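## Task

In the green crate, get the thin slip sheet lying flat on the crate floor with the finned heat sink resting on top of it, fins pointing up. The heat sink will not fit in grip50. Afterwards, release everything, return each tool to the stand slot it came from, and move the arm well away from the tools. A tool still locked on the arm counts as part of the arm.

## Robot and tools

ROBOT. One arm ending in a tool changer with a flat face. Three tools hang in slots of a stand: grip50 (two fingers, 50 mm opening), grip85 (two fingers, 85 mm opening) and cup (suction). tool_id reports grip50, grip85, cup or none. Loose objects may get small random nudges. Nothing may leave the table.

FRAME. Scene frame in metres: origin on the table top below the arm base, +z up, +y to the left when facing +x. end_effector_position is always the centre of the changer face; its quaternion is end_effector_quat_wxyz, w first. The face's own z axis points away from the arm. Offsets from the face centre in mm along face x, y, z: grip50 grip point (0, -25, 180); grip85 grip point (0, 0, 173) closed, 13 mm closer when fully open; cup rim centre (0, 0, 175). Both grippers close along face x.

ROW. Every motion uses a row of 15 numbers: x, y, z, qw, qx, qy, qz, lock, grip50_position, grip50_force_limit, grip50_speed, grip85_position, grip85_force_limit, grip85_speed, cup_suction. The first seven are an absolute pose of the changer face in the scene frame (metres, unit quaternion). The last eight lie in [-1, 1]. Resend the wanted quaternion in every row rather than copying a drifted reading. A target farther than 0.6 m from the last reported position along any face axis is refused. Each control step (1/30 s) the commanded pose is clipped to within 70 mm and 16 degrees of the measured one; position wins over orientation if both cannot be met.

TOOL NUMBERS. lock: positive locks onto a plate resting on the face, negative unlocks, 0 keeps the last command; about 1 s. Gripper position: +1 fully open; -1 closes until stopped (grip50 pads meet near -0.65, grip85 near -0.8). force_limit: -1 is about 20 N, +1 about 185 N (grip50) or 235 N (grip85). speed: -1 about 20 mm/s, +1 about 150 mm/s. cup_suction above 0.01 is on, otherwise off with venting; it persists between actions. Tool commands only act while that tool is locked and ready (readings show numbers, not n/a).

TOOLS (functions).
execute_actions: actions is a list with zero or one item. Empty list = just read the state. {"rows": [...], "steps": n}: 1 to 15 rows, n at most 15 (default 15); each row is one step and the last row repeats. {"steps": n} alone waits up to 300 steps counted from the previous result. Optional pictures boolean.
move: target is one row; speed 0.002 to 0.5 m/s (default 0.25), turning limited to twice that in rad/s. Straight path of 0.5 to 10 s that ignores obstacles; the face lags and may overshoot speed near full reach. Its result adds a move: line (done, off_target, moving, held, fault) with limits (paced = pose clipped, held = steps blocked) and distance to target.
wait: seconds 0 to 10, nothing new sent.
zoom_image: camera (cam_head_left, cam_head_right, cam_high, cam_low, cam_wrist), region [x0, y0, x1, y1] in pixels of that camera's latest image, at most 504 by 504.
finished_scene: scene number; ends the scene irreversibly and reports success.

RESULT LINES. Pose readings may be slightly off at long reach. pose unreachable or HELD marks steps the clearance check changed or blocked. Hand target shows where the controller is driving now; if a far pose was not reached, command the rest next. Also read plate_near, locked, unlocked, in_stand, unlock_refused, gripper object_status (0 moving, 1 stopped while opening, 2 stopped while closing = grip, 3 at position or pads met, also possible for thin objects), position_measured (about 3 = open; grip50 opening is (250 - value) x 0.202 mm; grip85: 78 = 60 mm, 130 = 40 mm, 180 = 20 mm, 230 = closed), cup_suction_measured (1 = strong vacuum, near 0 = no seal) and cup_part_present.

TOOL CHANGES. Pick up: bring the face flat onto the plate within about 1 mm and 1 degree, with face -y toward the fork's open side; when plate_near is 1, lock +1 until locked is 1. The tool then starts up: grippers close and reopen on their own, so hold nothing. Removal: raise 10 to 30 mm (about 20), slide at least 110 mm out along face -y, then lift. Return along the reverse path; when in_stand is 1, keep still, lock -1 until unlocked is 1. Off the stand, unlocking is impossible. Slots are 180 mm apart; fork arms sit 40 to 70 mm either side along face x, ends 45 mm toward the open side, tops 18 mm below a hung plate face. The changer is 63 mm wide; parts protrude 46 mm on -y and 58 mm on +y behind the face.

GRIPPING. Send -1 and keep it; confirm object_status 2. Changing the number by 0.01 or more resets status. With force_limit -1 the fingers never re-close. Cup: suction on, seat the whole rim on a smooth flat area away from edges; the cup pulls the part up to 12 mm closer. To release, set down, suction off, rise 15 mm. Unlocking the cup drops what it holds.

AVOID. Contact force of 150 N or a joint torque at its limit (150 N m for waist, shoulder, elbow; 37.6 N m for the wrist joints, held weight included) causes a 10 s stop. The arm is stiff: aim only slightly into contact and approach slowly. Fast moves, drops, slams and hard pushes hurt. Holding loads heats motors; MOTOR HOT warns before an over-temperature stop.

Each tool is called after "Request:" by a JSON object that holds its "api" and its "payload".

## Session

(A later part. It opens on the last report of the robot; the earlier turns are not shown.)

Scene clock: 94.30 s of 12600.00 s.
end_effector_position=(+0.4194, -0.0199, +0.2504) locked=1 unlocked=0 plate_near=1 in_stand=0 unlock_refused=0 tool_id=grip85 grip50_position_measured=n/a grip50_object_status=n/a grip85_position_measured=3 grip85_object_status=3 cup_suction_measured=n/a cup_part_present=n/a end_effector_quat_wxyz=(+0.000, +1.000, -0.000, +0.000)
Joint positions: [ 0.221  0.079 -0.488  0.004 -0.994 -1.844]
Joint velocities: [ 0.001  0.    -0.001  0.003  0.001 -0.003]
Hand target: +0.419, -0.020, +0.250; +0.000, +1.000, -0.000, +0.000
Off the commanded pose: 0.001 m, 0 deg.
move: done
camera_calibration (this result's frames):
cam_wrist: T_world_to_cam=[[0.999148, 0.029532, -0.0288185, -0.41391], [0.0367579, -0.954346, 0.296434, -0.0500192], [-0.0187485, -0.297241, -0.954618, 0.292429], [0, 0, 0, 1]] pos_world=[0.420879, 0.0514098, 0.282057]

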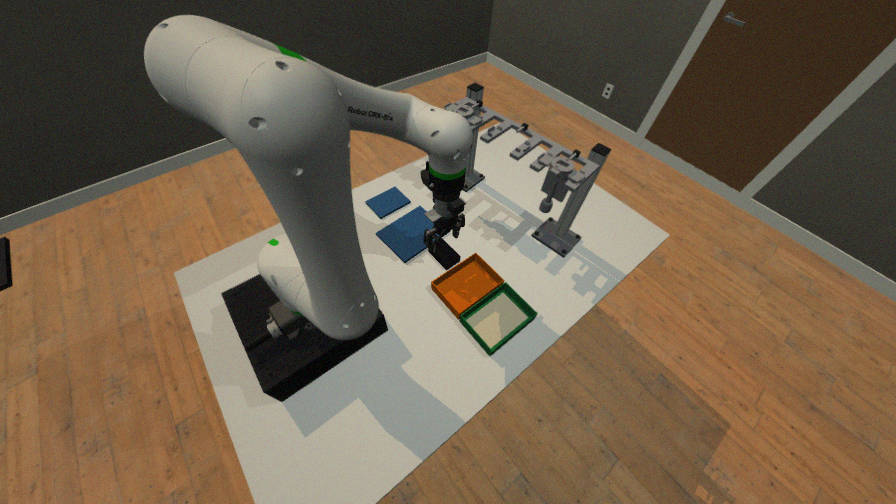

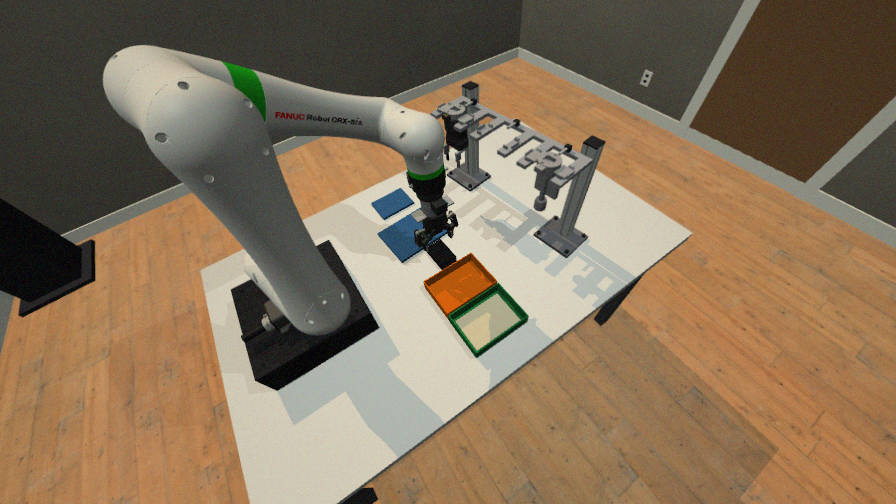

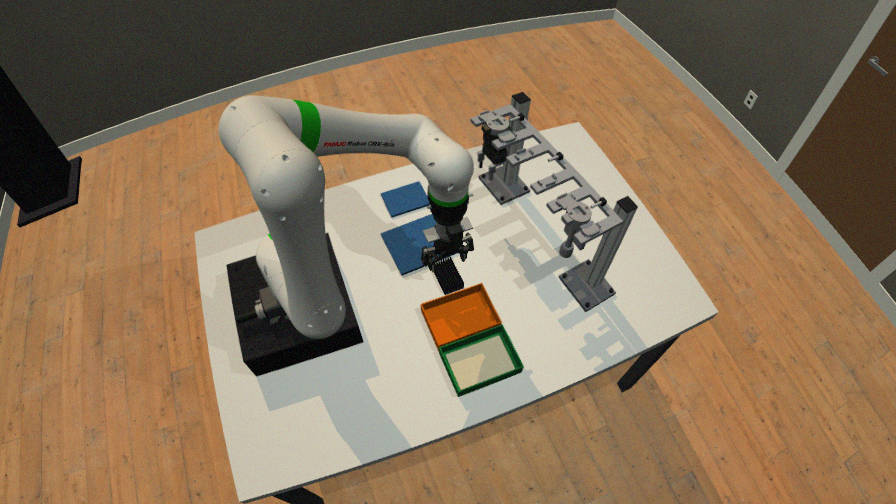

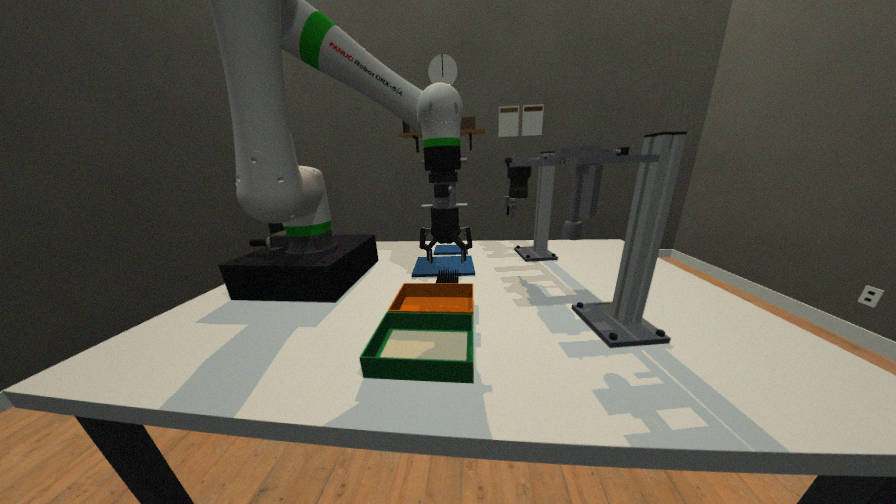

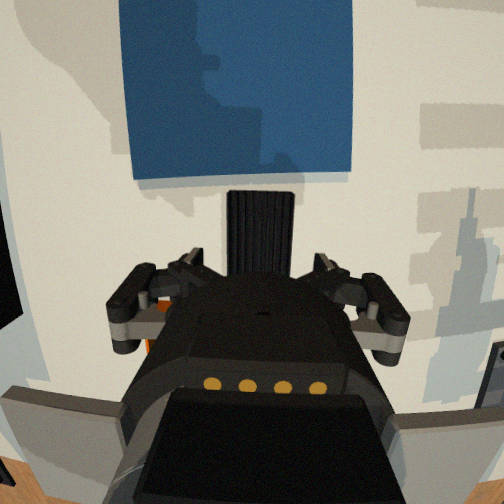

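Request:
{"api": "move", "payload": {"target": [0.42,-0.02,0.191,0,1,0,0,0,1,0,0,1,0,0,0], "speed": 0.08}}

Request:
{"api": "move", "payload": {"target": [0.42,-0.02,0.191,0,1,0,0,0,1,0,0,-1,-0.3,-0.5,0]}}

Request:
{"api": "move", "payload": {"target": [0.42,-0.02,0.255,0,1,0,0,0,1,0,0,-1,-0.3,-0.5,0], "speed": 0.1}}

Request:
{"api": "move", "payload": {"target": [0.404,-0.302,0.255,0,1,-0.006,0,0,1,0,0,-1,-0.3,-0.5,0]}}

Request:
{"api": "move", "payload": {"target": [0.404,-0.302,0.1972,0,1,-0.006,0,0,1,0,0,-1,-0.3,-0.5,0], "speed": 0.03}}

Request:
{"api": "move", "payload": {"target": [0.404,-0.302,0.1972,0,1,-0.006,0,0,1,0,0,1,0,0,0]}}

Request:
{"api": "move", "payload": {"target": [0.404,-0.302,0.26,0,1,-0.006,0,0,1,0,0,1,0,0,0], "speed": 0.15}}

Scene clock: 98.13 s of 12600.00 s.
end_effector_position=(+0.4198, -0.0201, +0.1911) locked=1 unlocked=0 plate_near=1 in_stand=0 unlock_refused=0 tool_id=grip85 grip50_position_measured=n/a grip50_object_status=n/a grip85_position_measured=3 grip85_object_status=3 cup_suction_measured=n/a cup_part_present=n/a end_effector_quat_wxyz=(+0.000, +1.000, -0.000, +0.000)
Joint positions: [ 0.22   0.181 -0.543  0.004 -0.837 -1.843]
Joint velocities: [-0.001  0.001  0.     0.     0.001  0.   ]
Hand target: +0.420, -0.020, +0.191; +0.000, +1.000, -0.000, +0.000
Off the commanded pose: 0.000 m, 0 deg.
move: done
camera_calibration (this result's frames):
cam_wrist: T_world_to_cam=[[0.999137, 0.0299673, -0.0287482, -0.415969], [0.0371494, -0.954384, 0.296262, -0.0327829], [-0.0185586, -0.297075, -0.954674, 0.235695], [0, 0, 0, 1]] pos_world=[0.421202, 0.0511972, 0.222766]

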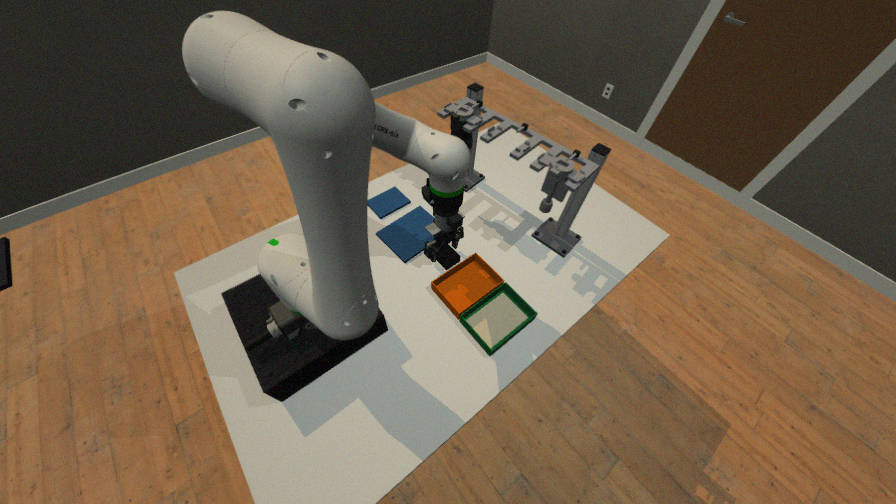

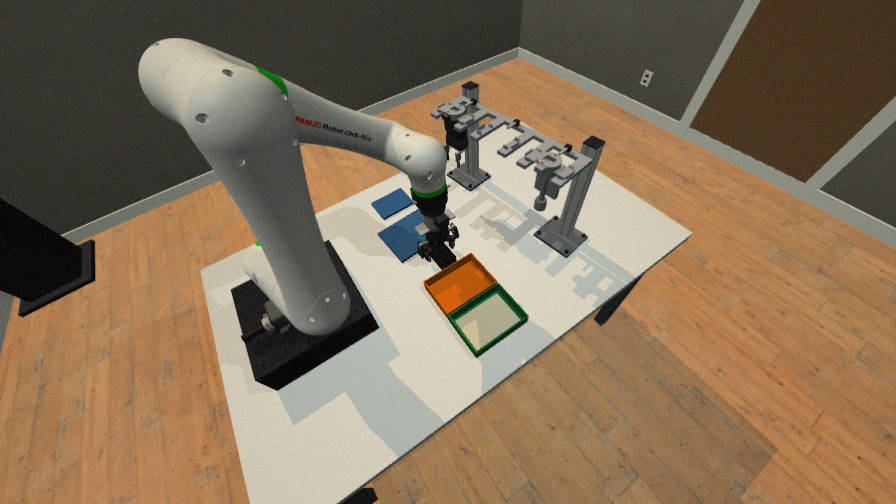

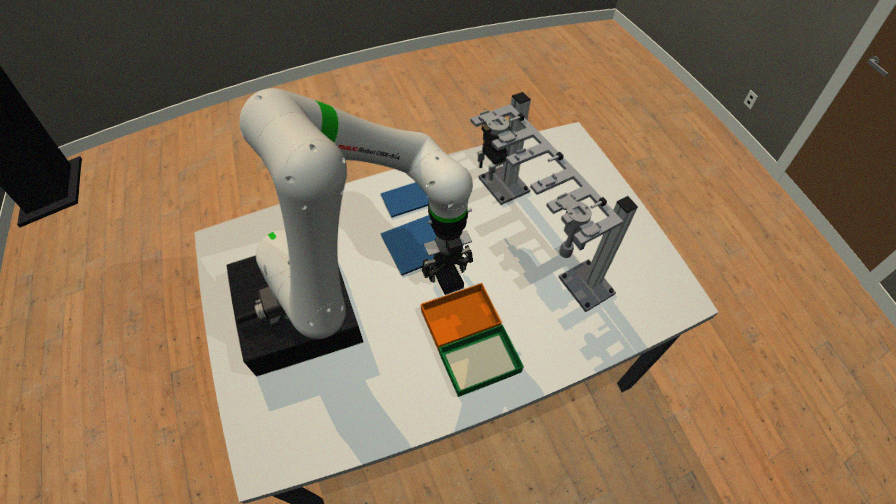

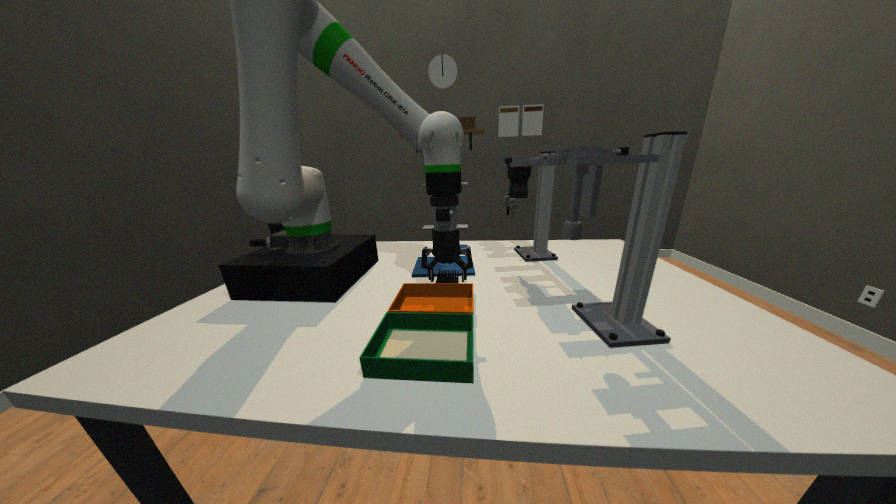

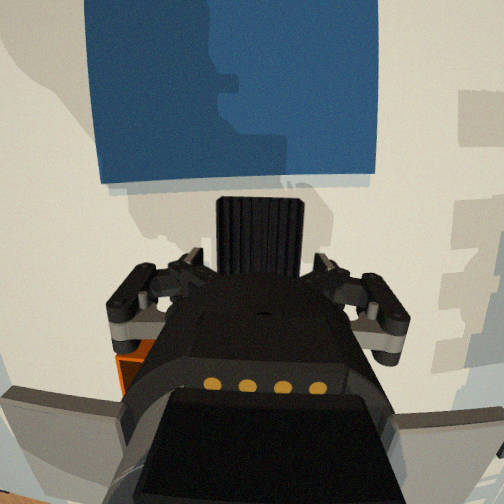

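Scene clock: 99.00 s of 12600.00 s.
end_effector_position=(+0.4201, -0.0200, +0.1911) locked=1 unlocked=0 plate_near=1 in_stand=0 unlock_refused=0 tool_id=grip85 grip50_position_measured=n/a grip50_object_status=n/a grip85_position_measured=80 grip85_object_status=2 cup_suction_measured=n/a cup_part_present=n/a end_effector_quat_wxyz=(+0.000, +1.000, +0.000, +0.000)
Joint positions: [ 0.219  0.181 -0.542  0.004 -0.838 -1.842]
Joint velocities: [ 0.001  0.001  0.     0.001 -0.    -0.001]
Hand target: +0.420, -0.020, +0.191; +0.000, +1.000, -0.000, -0.000
Off the commanded pose: 0.000 m, 0 deg.
move: done
camera_calibration (this result's frames):
cam_wrist: T_world_to_cam=[[0.999118, 0.0306114, -0.0287501, -0.416264], [0.0377652, -0.954359, 0.296263, -0.0329646], [-0.0183688, -0.297088, -0.954674, 0.235626], [0, 0, 0, 1]] pos_world=[0.421469, 0.0512838, 0.222744]

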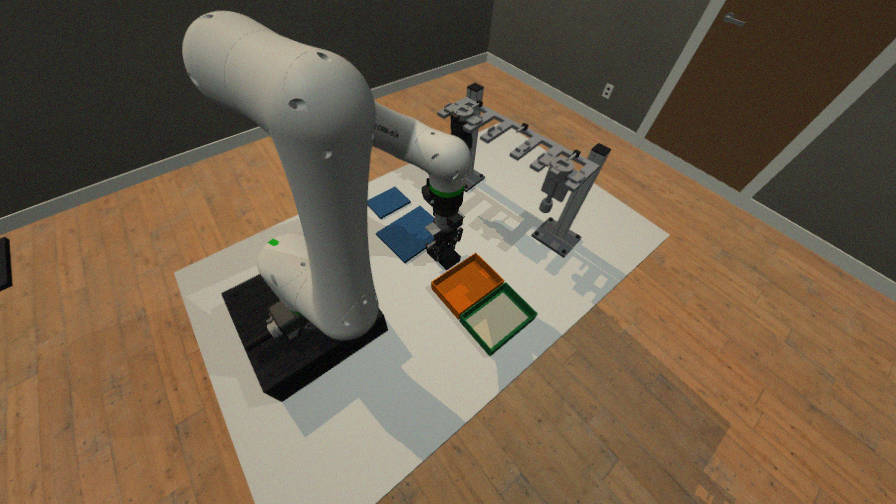

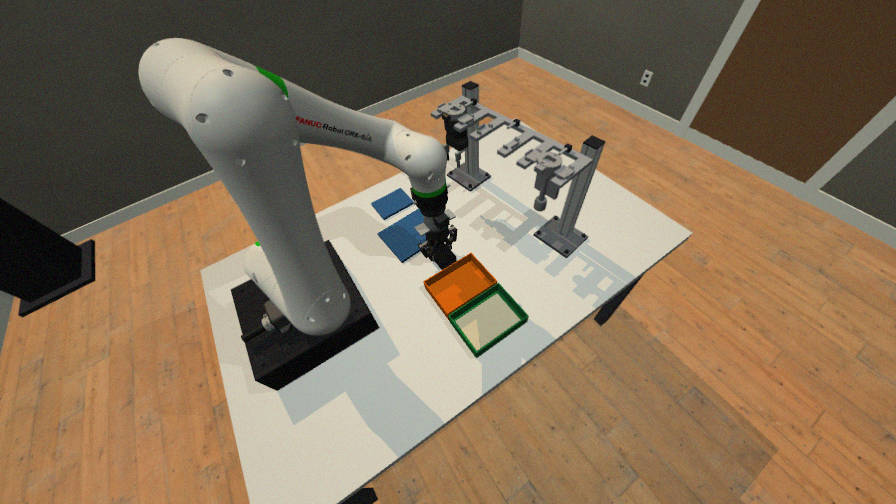

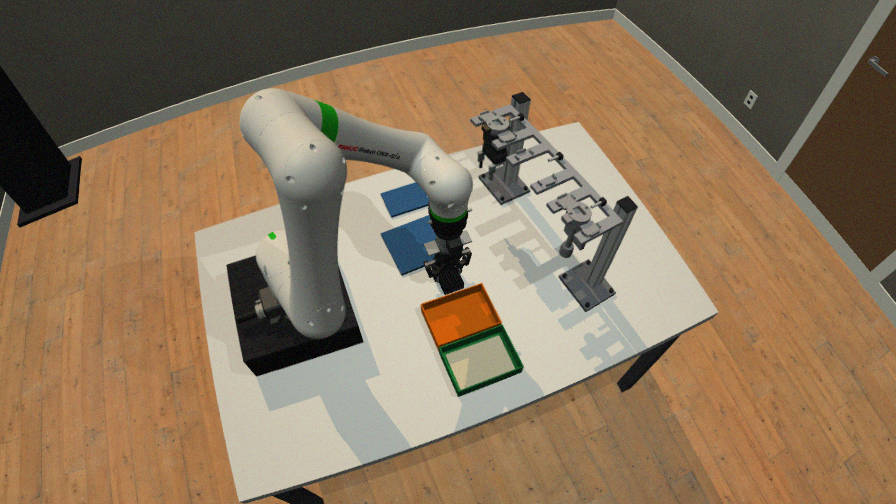

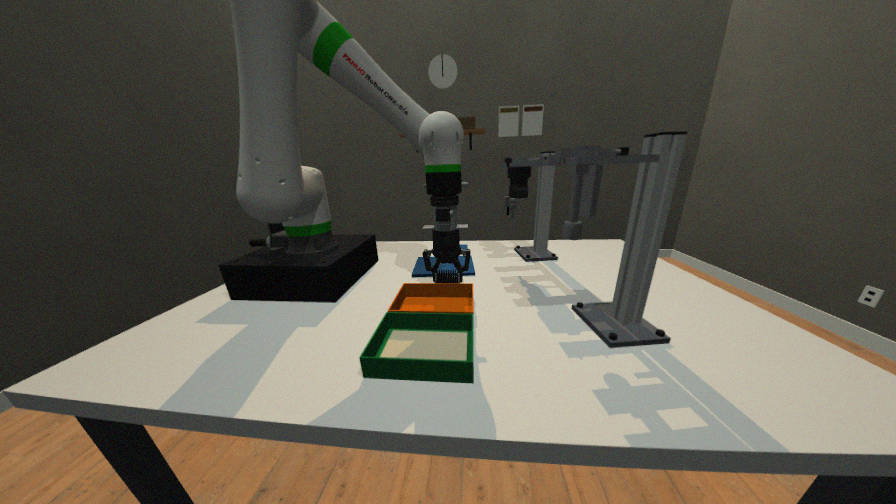

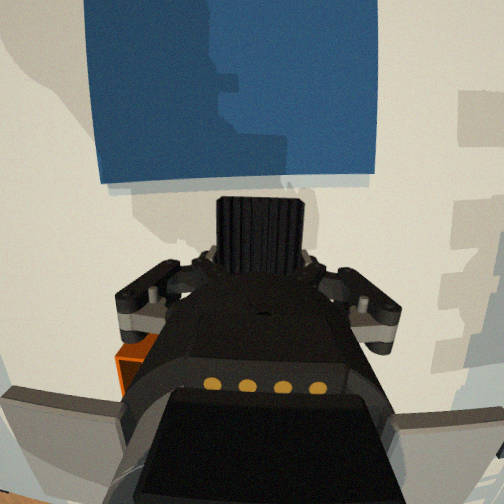

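Scene clock: 100.00 s of 12600.00 s.
end_effector_position=(+0.4202, -0.0199, +0.2549) locked=1 unlocked=0 plate_near=1 in_stand=0 unlock_refused=0 tool_id=grip85 grip50_position_measured=n/a grip50_object_status=n/a grip85_position_measured=80 grip85_object_status=2 cup_suction_measured=n/a cup_part_present=n/a end_effector_quat_wxyz=(-0.000, +1.000, +0.000, -0.000)
Joint positions: [ 0.22   0.074 -0.48   0.003 -1.007 -1.841]
Joint velocities: [ 0.002 -0.002  0.    -0.002 -0.001 -0.002]
Hand target: +0.420, -0.020, +0.255; -0.000, +1.000, +0.000, -0.000
Off the commanded pose: 0.000 m, 0 deg.
move: done
camera_calibration (this result's frames):
cam_wrist: T_world_to_cam=[[0.999109, 0.0306913, -0.0289563, -0.414523], [0.0378938, -0.954497, 0.295804, -0.0517191], [-0.0185601, -0.296638, -0.95481, 0.296688], [0, 0, 0, 1]] pos_world=[0.42162, 0.0513655, 0.286577]

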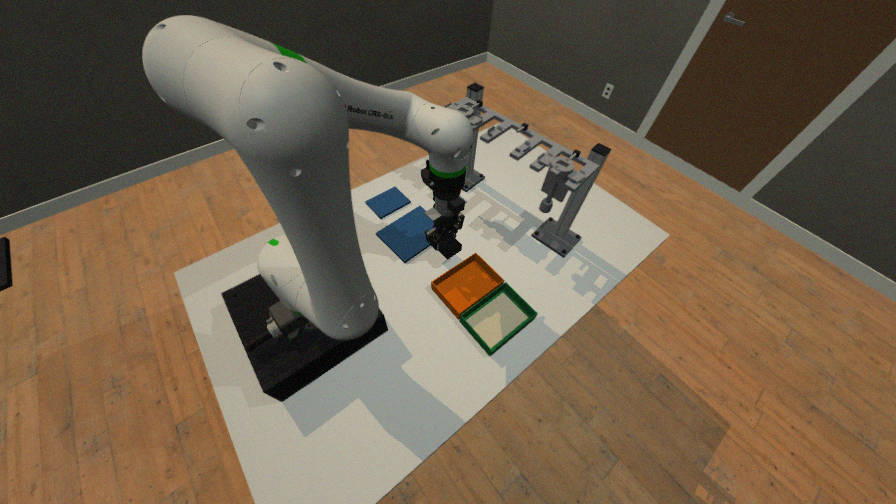

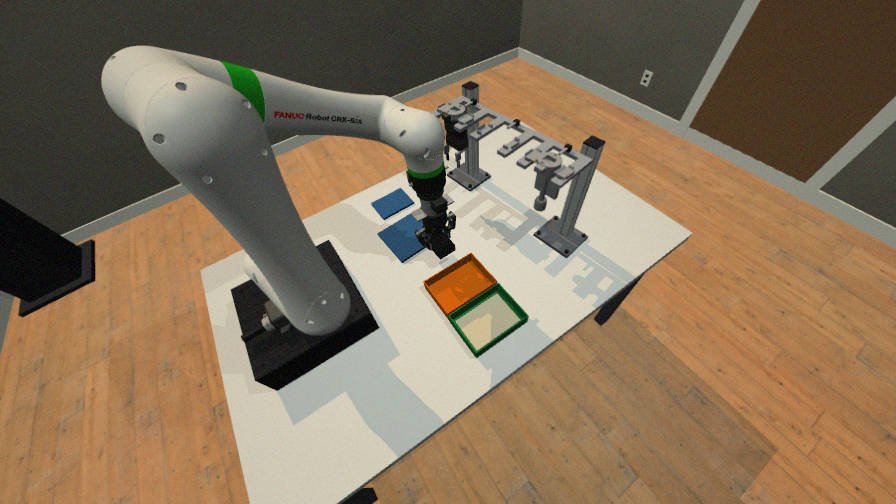

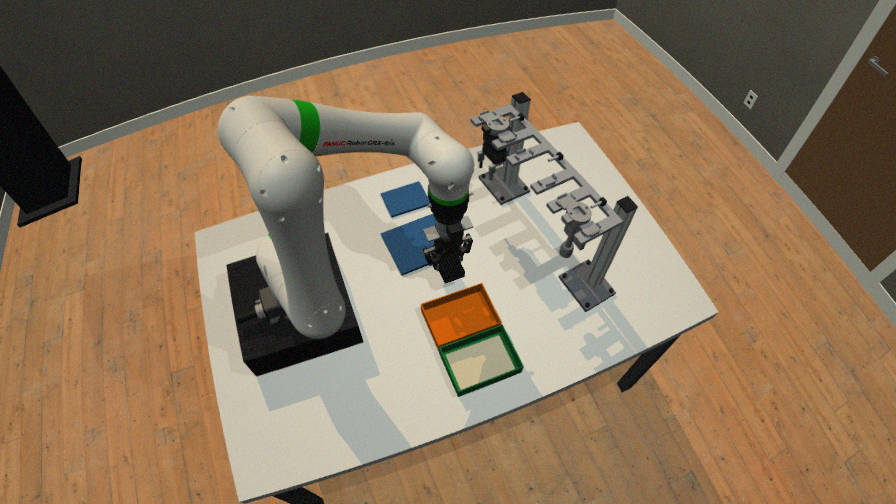

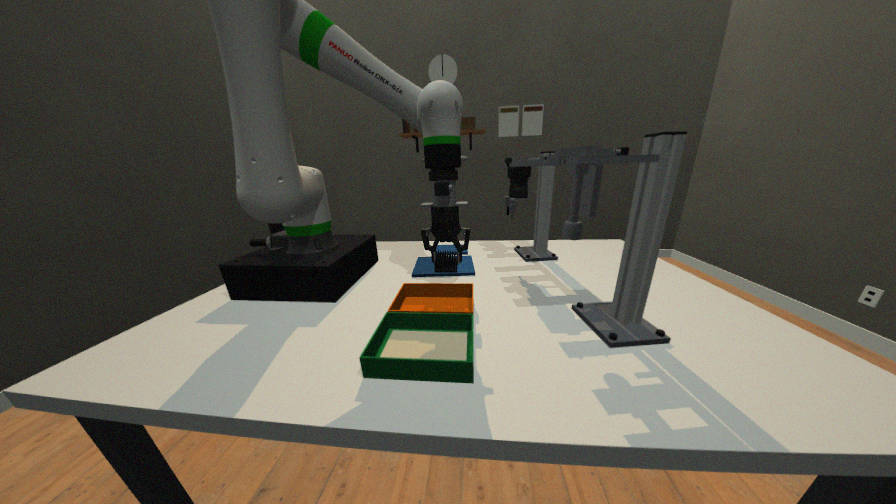

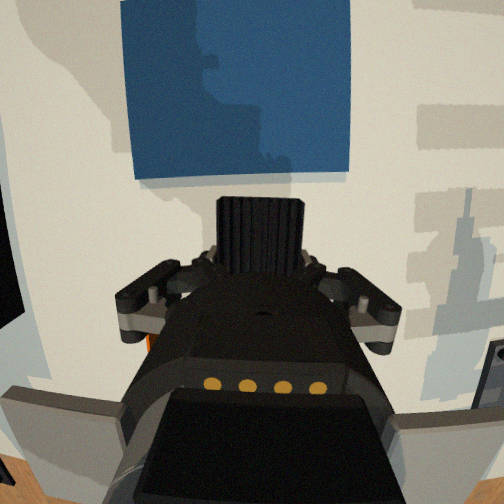

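Scene clock: 101.60 s of 12600.00 s.
end_effector_position=(+0.4035, -0.3015, +0.2548) locked=1 unlocked=0 plate_near=1 in_stand=0 unlock_refused=0 tool_id=grip85 grip50_position_measured=n/a grip50_object_status=n/a grip85_position_measured=80 grip85_object_status=2 cup_suction_measured=n/a cup_part_present=n/a end_effector_quat_wxyz=(-0.001, +1.000, -0.006, +0.001)
Joint positions: [-0.434  0.271 -0.244 -0.007 -1.046 -1.194]
Joint velocities: [-0.     0.001  0.002  0.001 -0.001 -0.   ]
Hand target: +0.404, -0.302, +0.255; -0.001, +1.000, -0.006, +0.001
Off the commanded pose: 0.001 m, 0 deg.
move: done
camera_calibration (this result's frames):
cam_wrist: T_world_to_cam=[[0.999462, 0.0186165, -0.0269939, -0.393474], [0.0257462, -0.95533, 0.294417, -0.314843], [-0.0203071, -0.294953, -0.955296, 0.214077], [0, 0, 0, 1]] pos_world=[0.405716, -0.230311, 0.28658]

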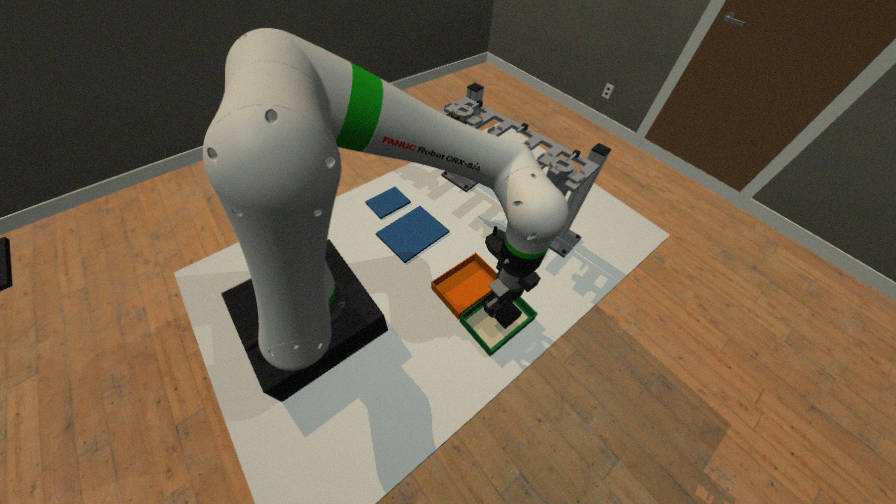

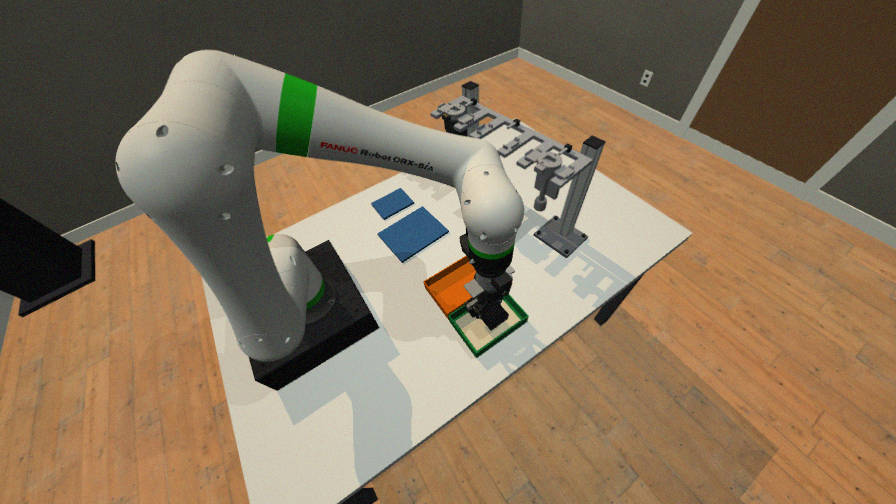

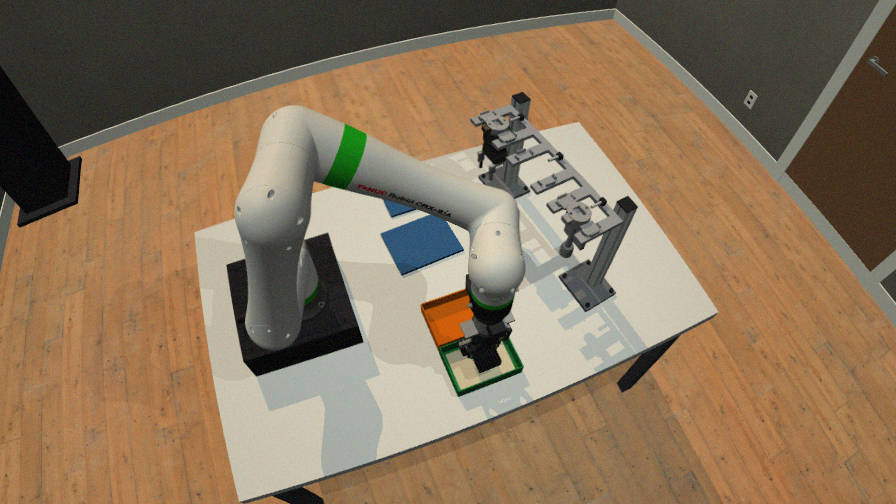

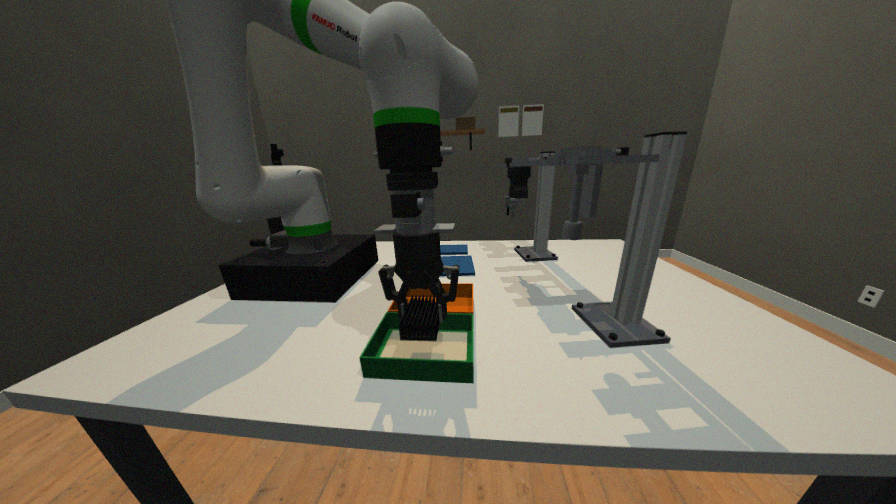

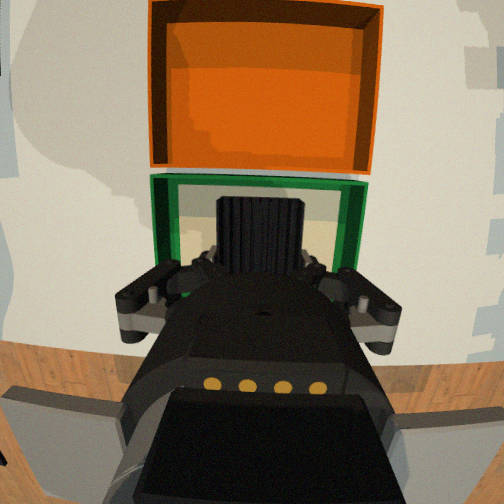

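Scene clock: 103.77 s of 12600.00 s.
end_effector_position=(+0.4038, -0.3020, +0.1973) locked=1 unlocked=0 plate_near=1 in_stand=0 unlock_refused=0 tool_id=grip85 grip50_position_measured=n/a grip50_object_status=n/a grip85_position_measured=80 grip85_object_status=2 cup_suction_measured=n/a cup_part_present=n/a end_effector_quat_wxyz=(+0.000, +1.000, -0.006, -0.000)
Joint positions: [-0.433  0.353 -0.294 -0.005 -0.914 -1.197]
Joint velocities: [ 0.     0.002  0.     0.001  0.001 -0.001]
Hand target: +0.404, -0.302, +0.197; +0.000, +1.000, -0.006, -0.000
Off the commanded pose: 0.000 m, 0 deg.
move: done
camera_calibration (this result's frames):
cam_wrist: T_world_to_cam=[[0.999418, 0.0181051, -0.0289034, -0.395023], [0.0258649, -0.954744, 0.296303, -0.298583], [-0.0222308, -0.296878, -0.954657, 0.159122], [0, 0, 0, 1]] pos_world=[0.406054, -0.230679, 0.228961]

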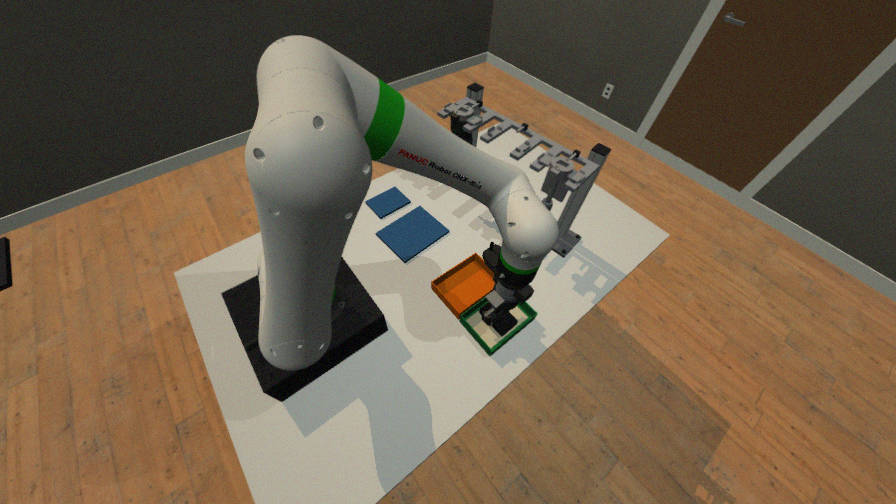

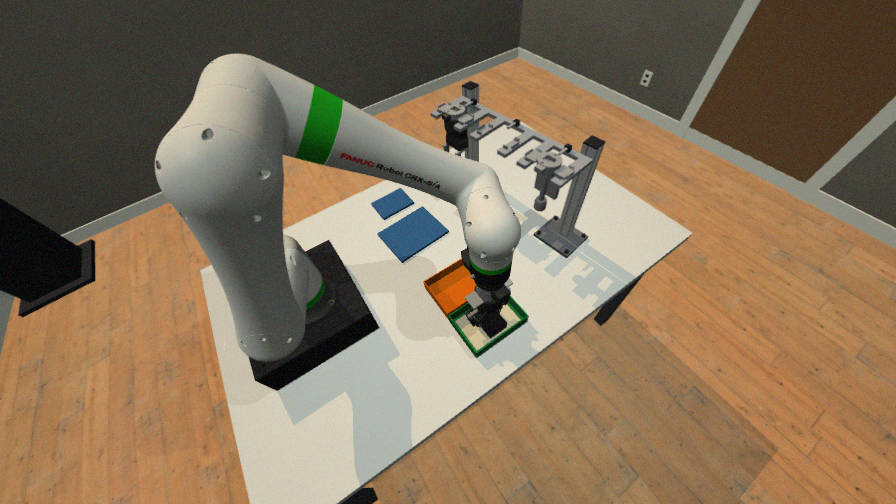

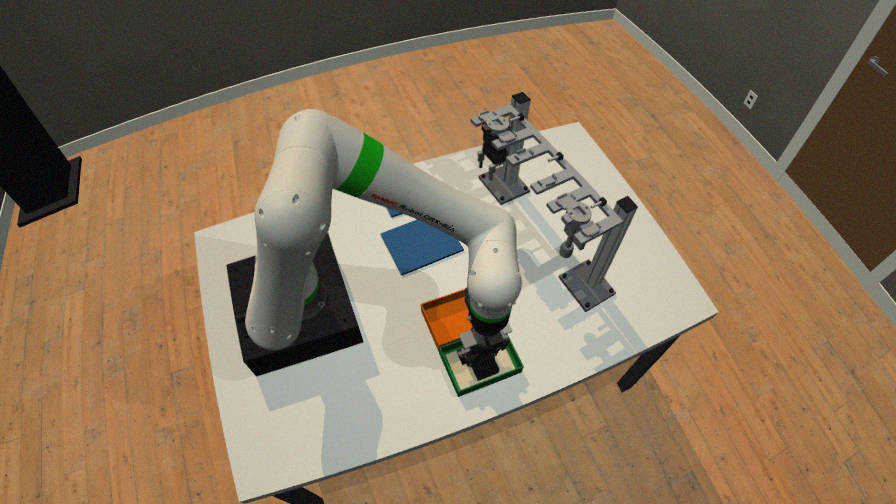

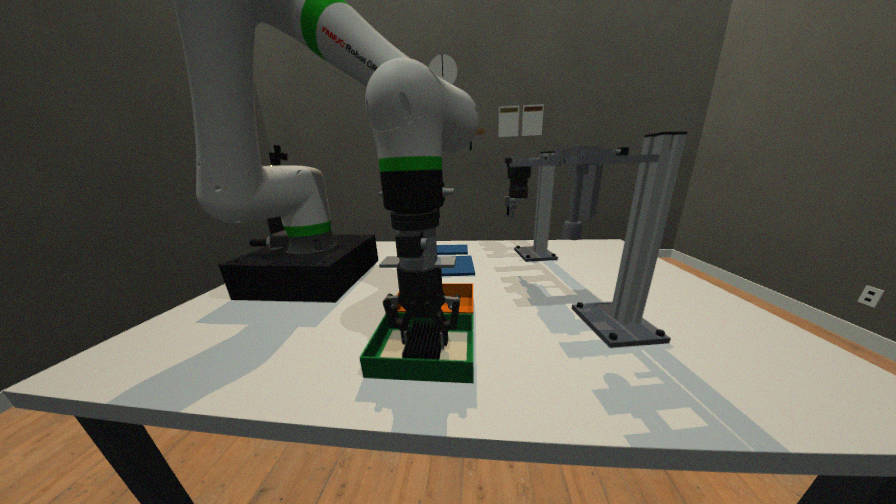

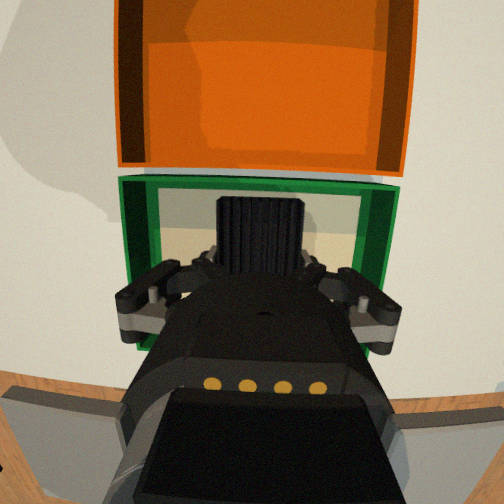

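Scene clock: 104.53 s of 12600.00 s.
end_effector_position=(+0.4040, -0.3021, +0.1972) locked=1 unlocked=0 plate_near=1 in_stand=0 unlock_refused=0 tool_id=grip85 grip50_position_measured=n/a grip50_object_status=n/a grip85_position_measured=3 grip85_object_status=3 cup_suction_measured=n/a cup_part_present=n/a end_effector_quat_wxyz=(+0.000, +1.000, -0.006, -0.000)
Joint positions: [-0.433  0.353 -0.293 -0.004 -0.914 -1.196]
Joint velocities: [-0.     0.    -0.001  0.001 -0.     0.001]
Hand target: +0.404, -0.302, +0.197; +0.000, +1.000, -0.006, -0.000
Off the commanded pose: 0.000 m, 0 deg.
move: done
camera_calibration (this result's frames):
cam_wrist: T_world_to_cam=[[0.999407, 0.0186375, -0.0289482, -0.39508], [0.0263872, -0.954724, 0.296319, -0.298869], [-0.0221149, -0.296907, -0.95465, 0.158979], [0, 0, 0, 1]] pos_world=[0.406248, -0.230773, 0.228893]

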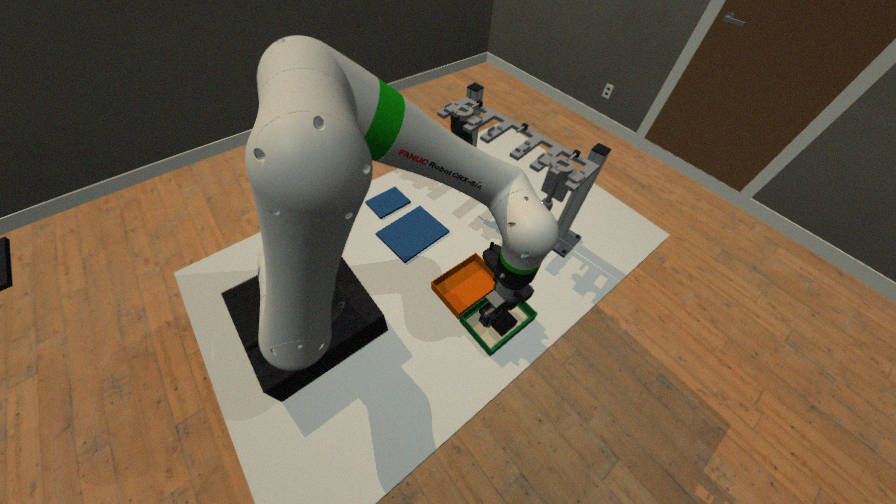

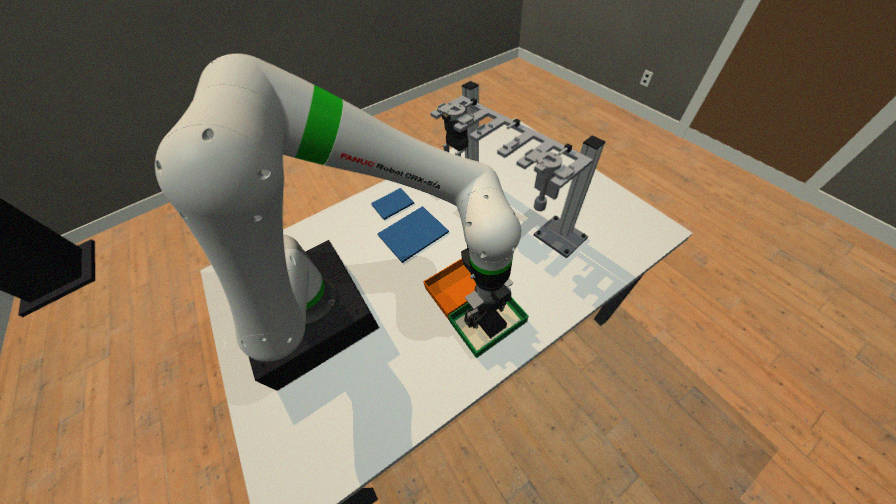

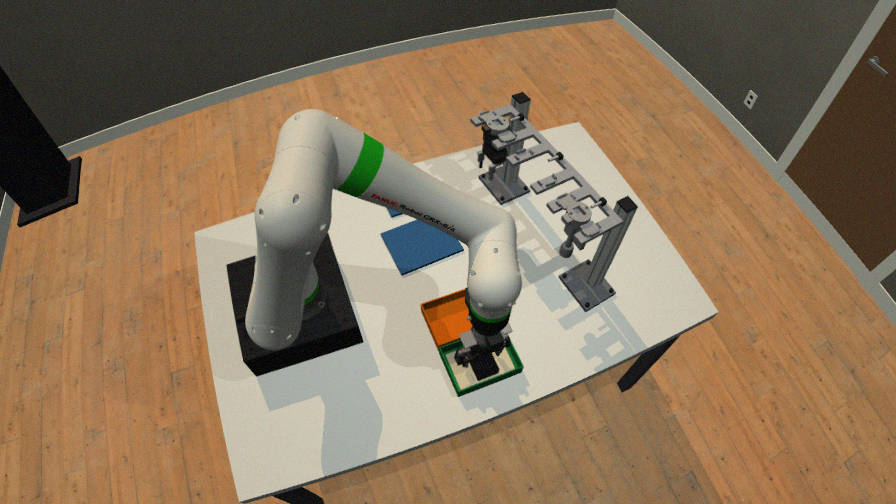

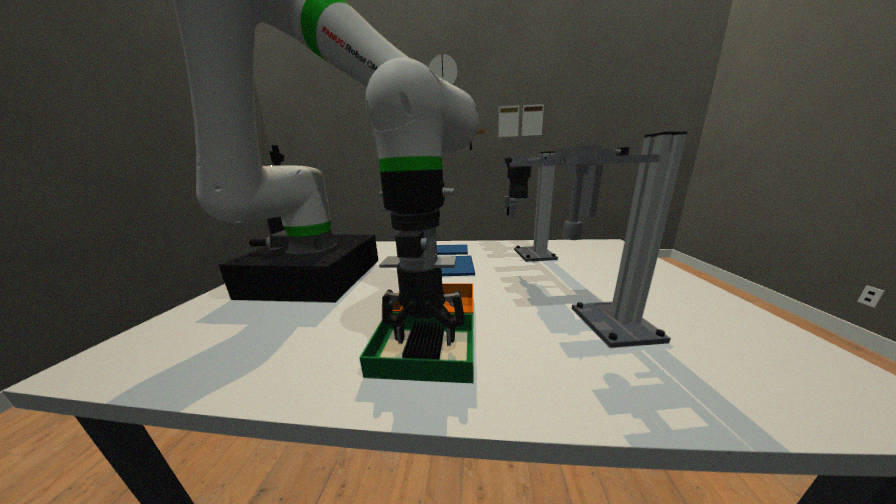

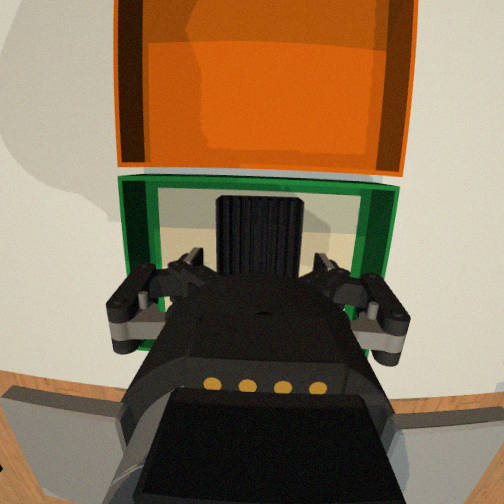

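Scene clock: 105.33 s of 12600.00 s.
end_effector_position=(+0.4043, -0.3020, +0.2599) locked=1 unlocked=0 plate_near=1 in_stand=0 unlock_refused=0 tool_id=grip85 grip50_position_measured=n/a grip50_object_status=n/a grip85_position_measured=3 grip85_object_status=3 cup_suction_measured=n/a cup_part_present=n/a end_effector_quat_wxyz=(-0.000, +1.000, -0.006, -0.000)
Joint positions: [-0.433  0.266 -0.236 -0.004 -1.058 -1.196]
Joint velocities: [-0.001 -0.001  0.002 -0.001 -0.001 -0.   ]
Hand target: +0.404, -0.302, +0.260; -0.000, +1.000, -0.006, +0.000
Off the commanded pose: 0.000 m, 0 deg.
move: done
camera_calibration (this result's frames):
cam_wrist: T_world_to_cam=[[0.999403, 0.0190034, -0.0288624, -0.39345], [0.0267037, -0.954818, 0.295989, -0.317491], [-0.0219336, -0.296583, -0.954755, 0.21887], [0, 0, 0, 1]] pos_world=[0.406494, -0.230756, 0.291585]

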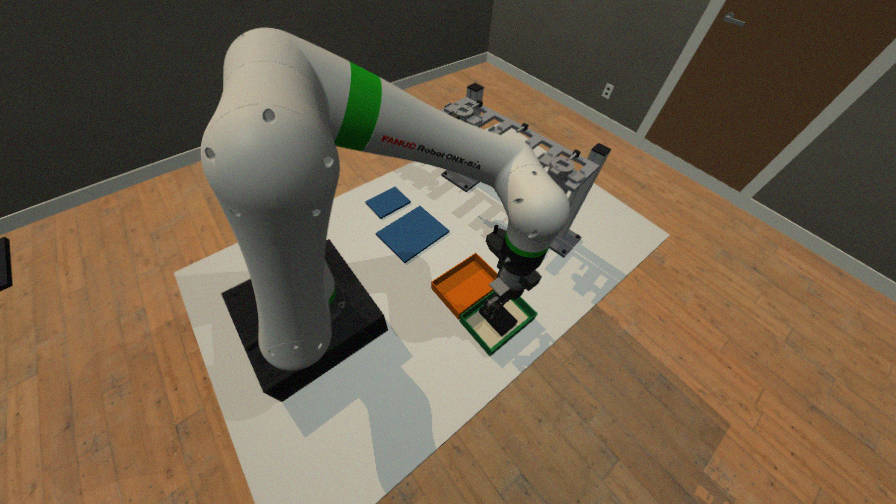

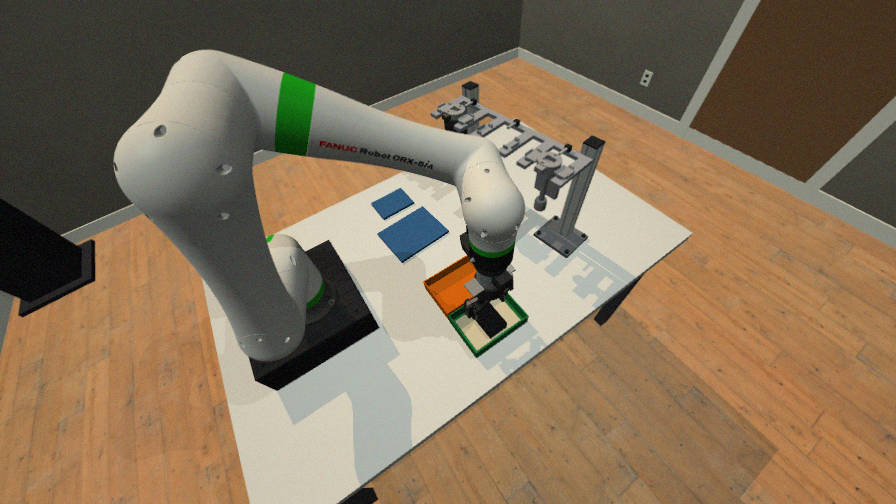

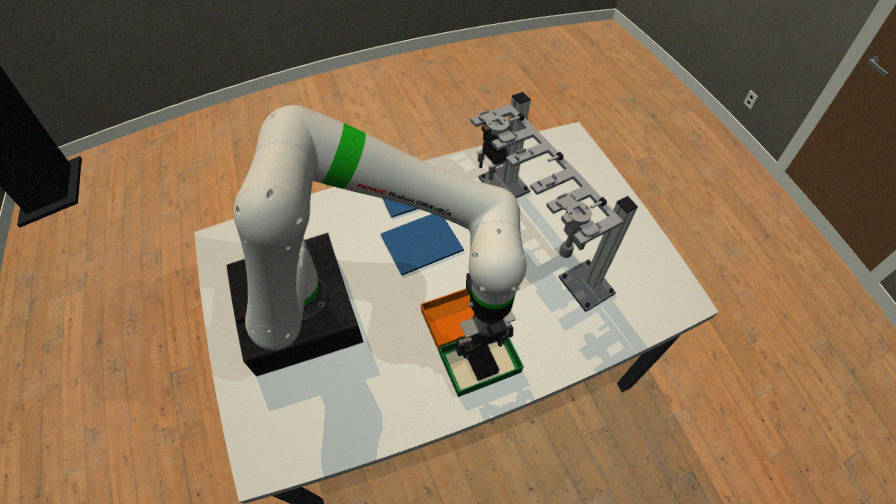

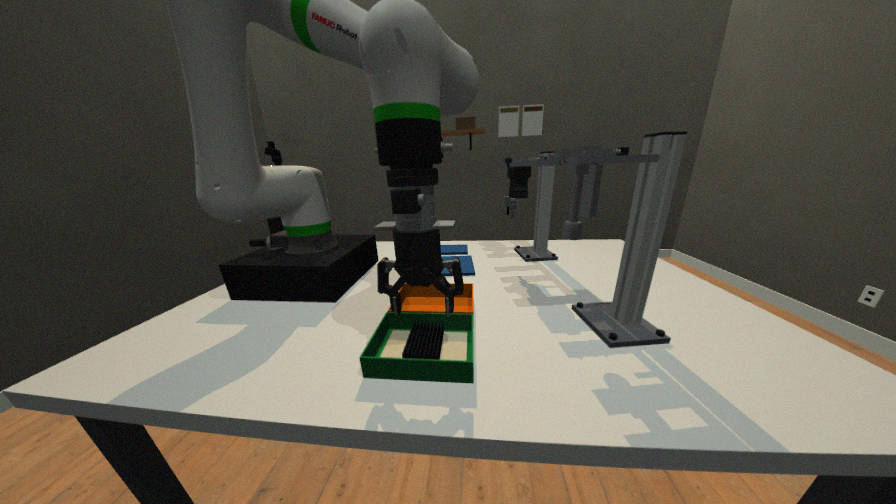

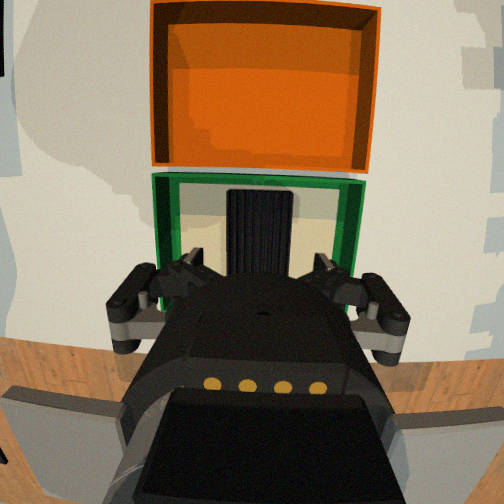

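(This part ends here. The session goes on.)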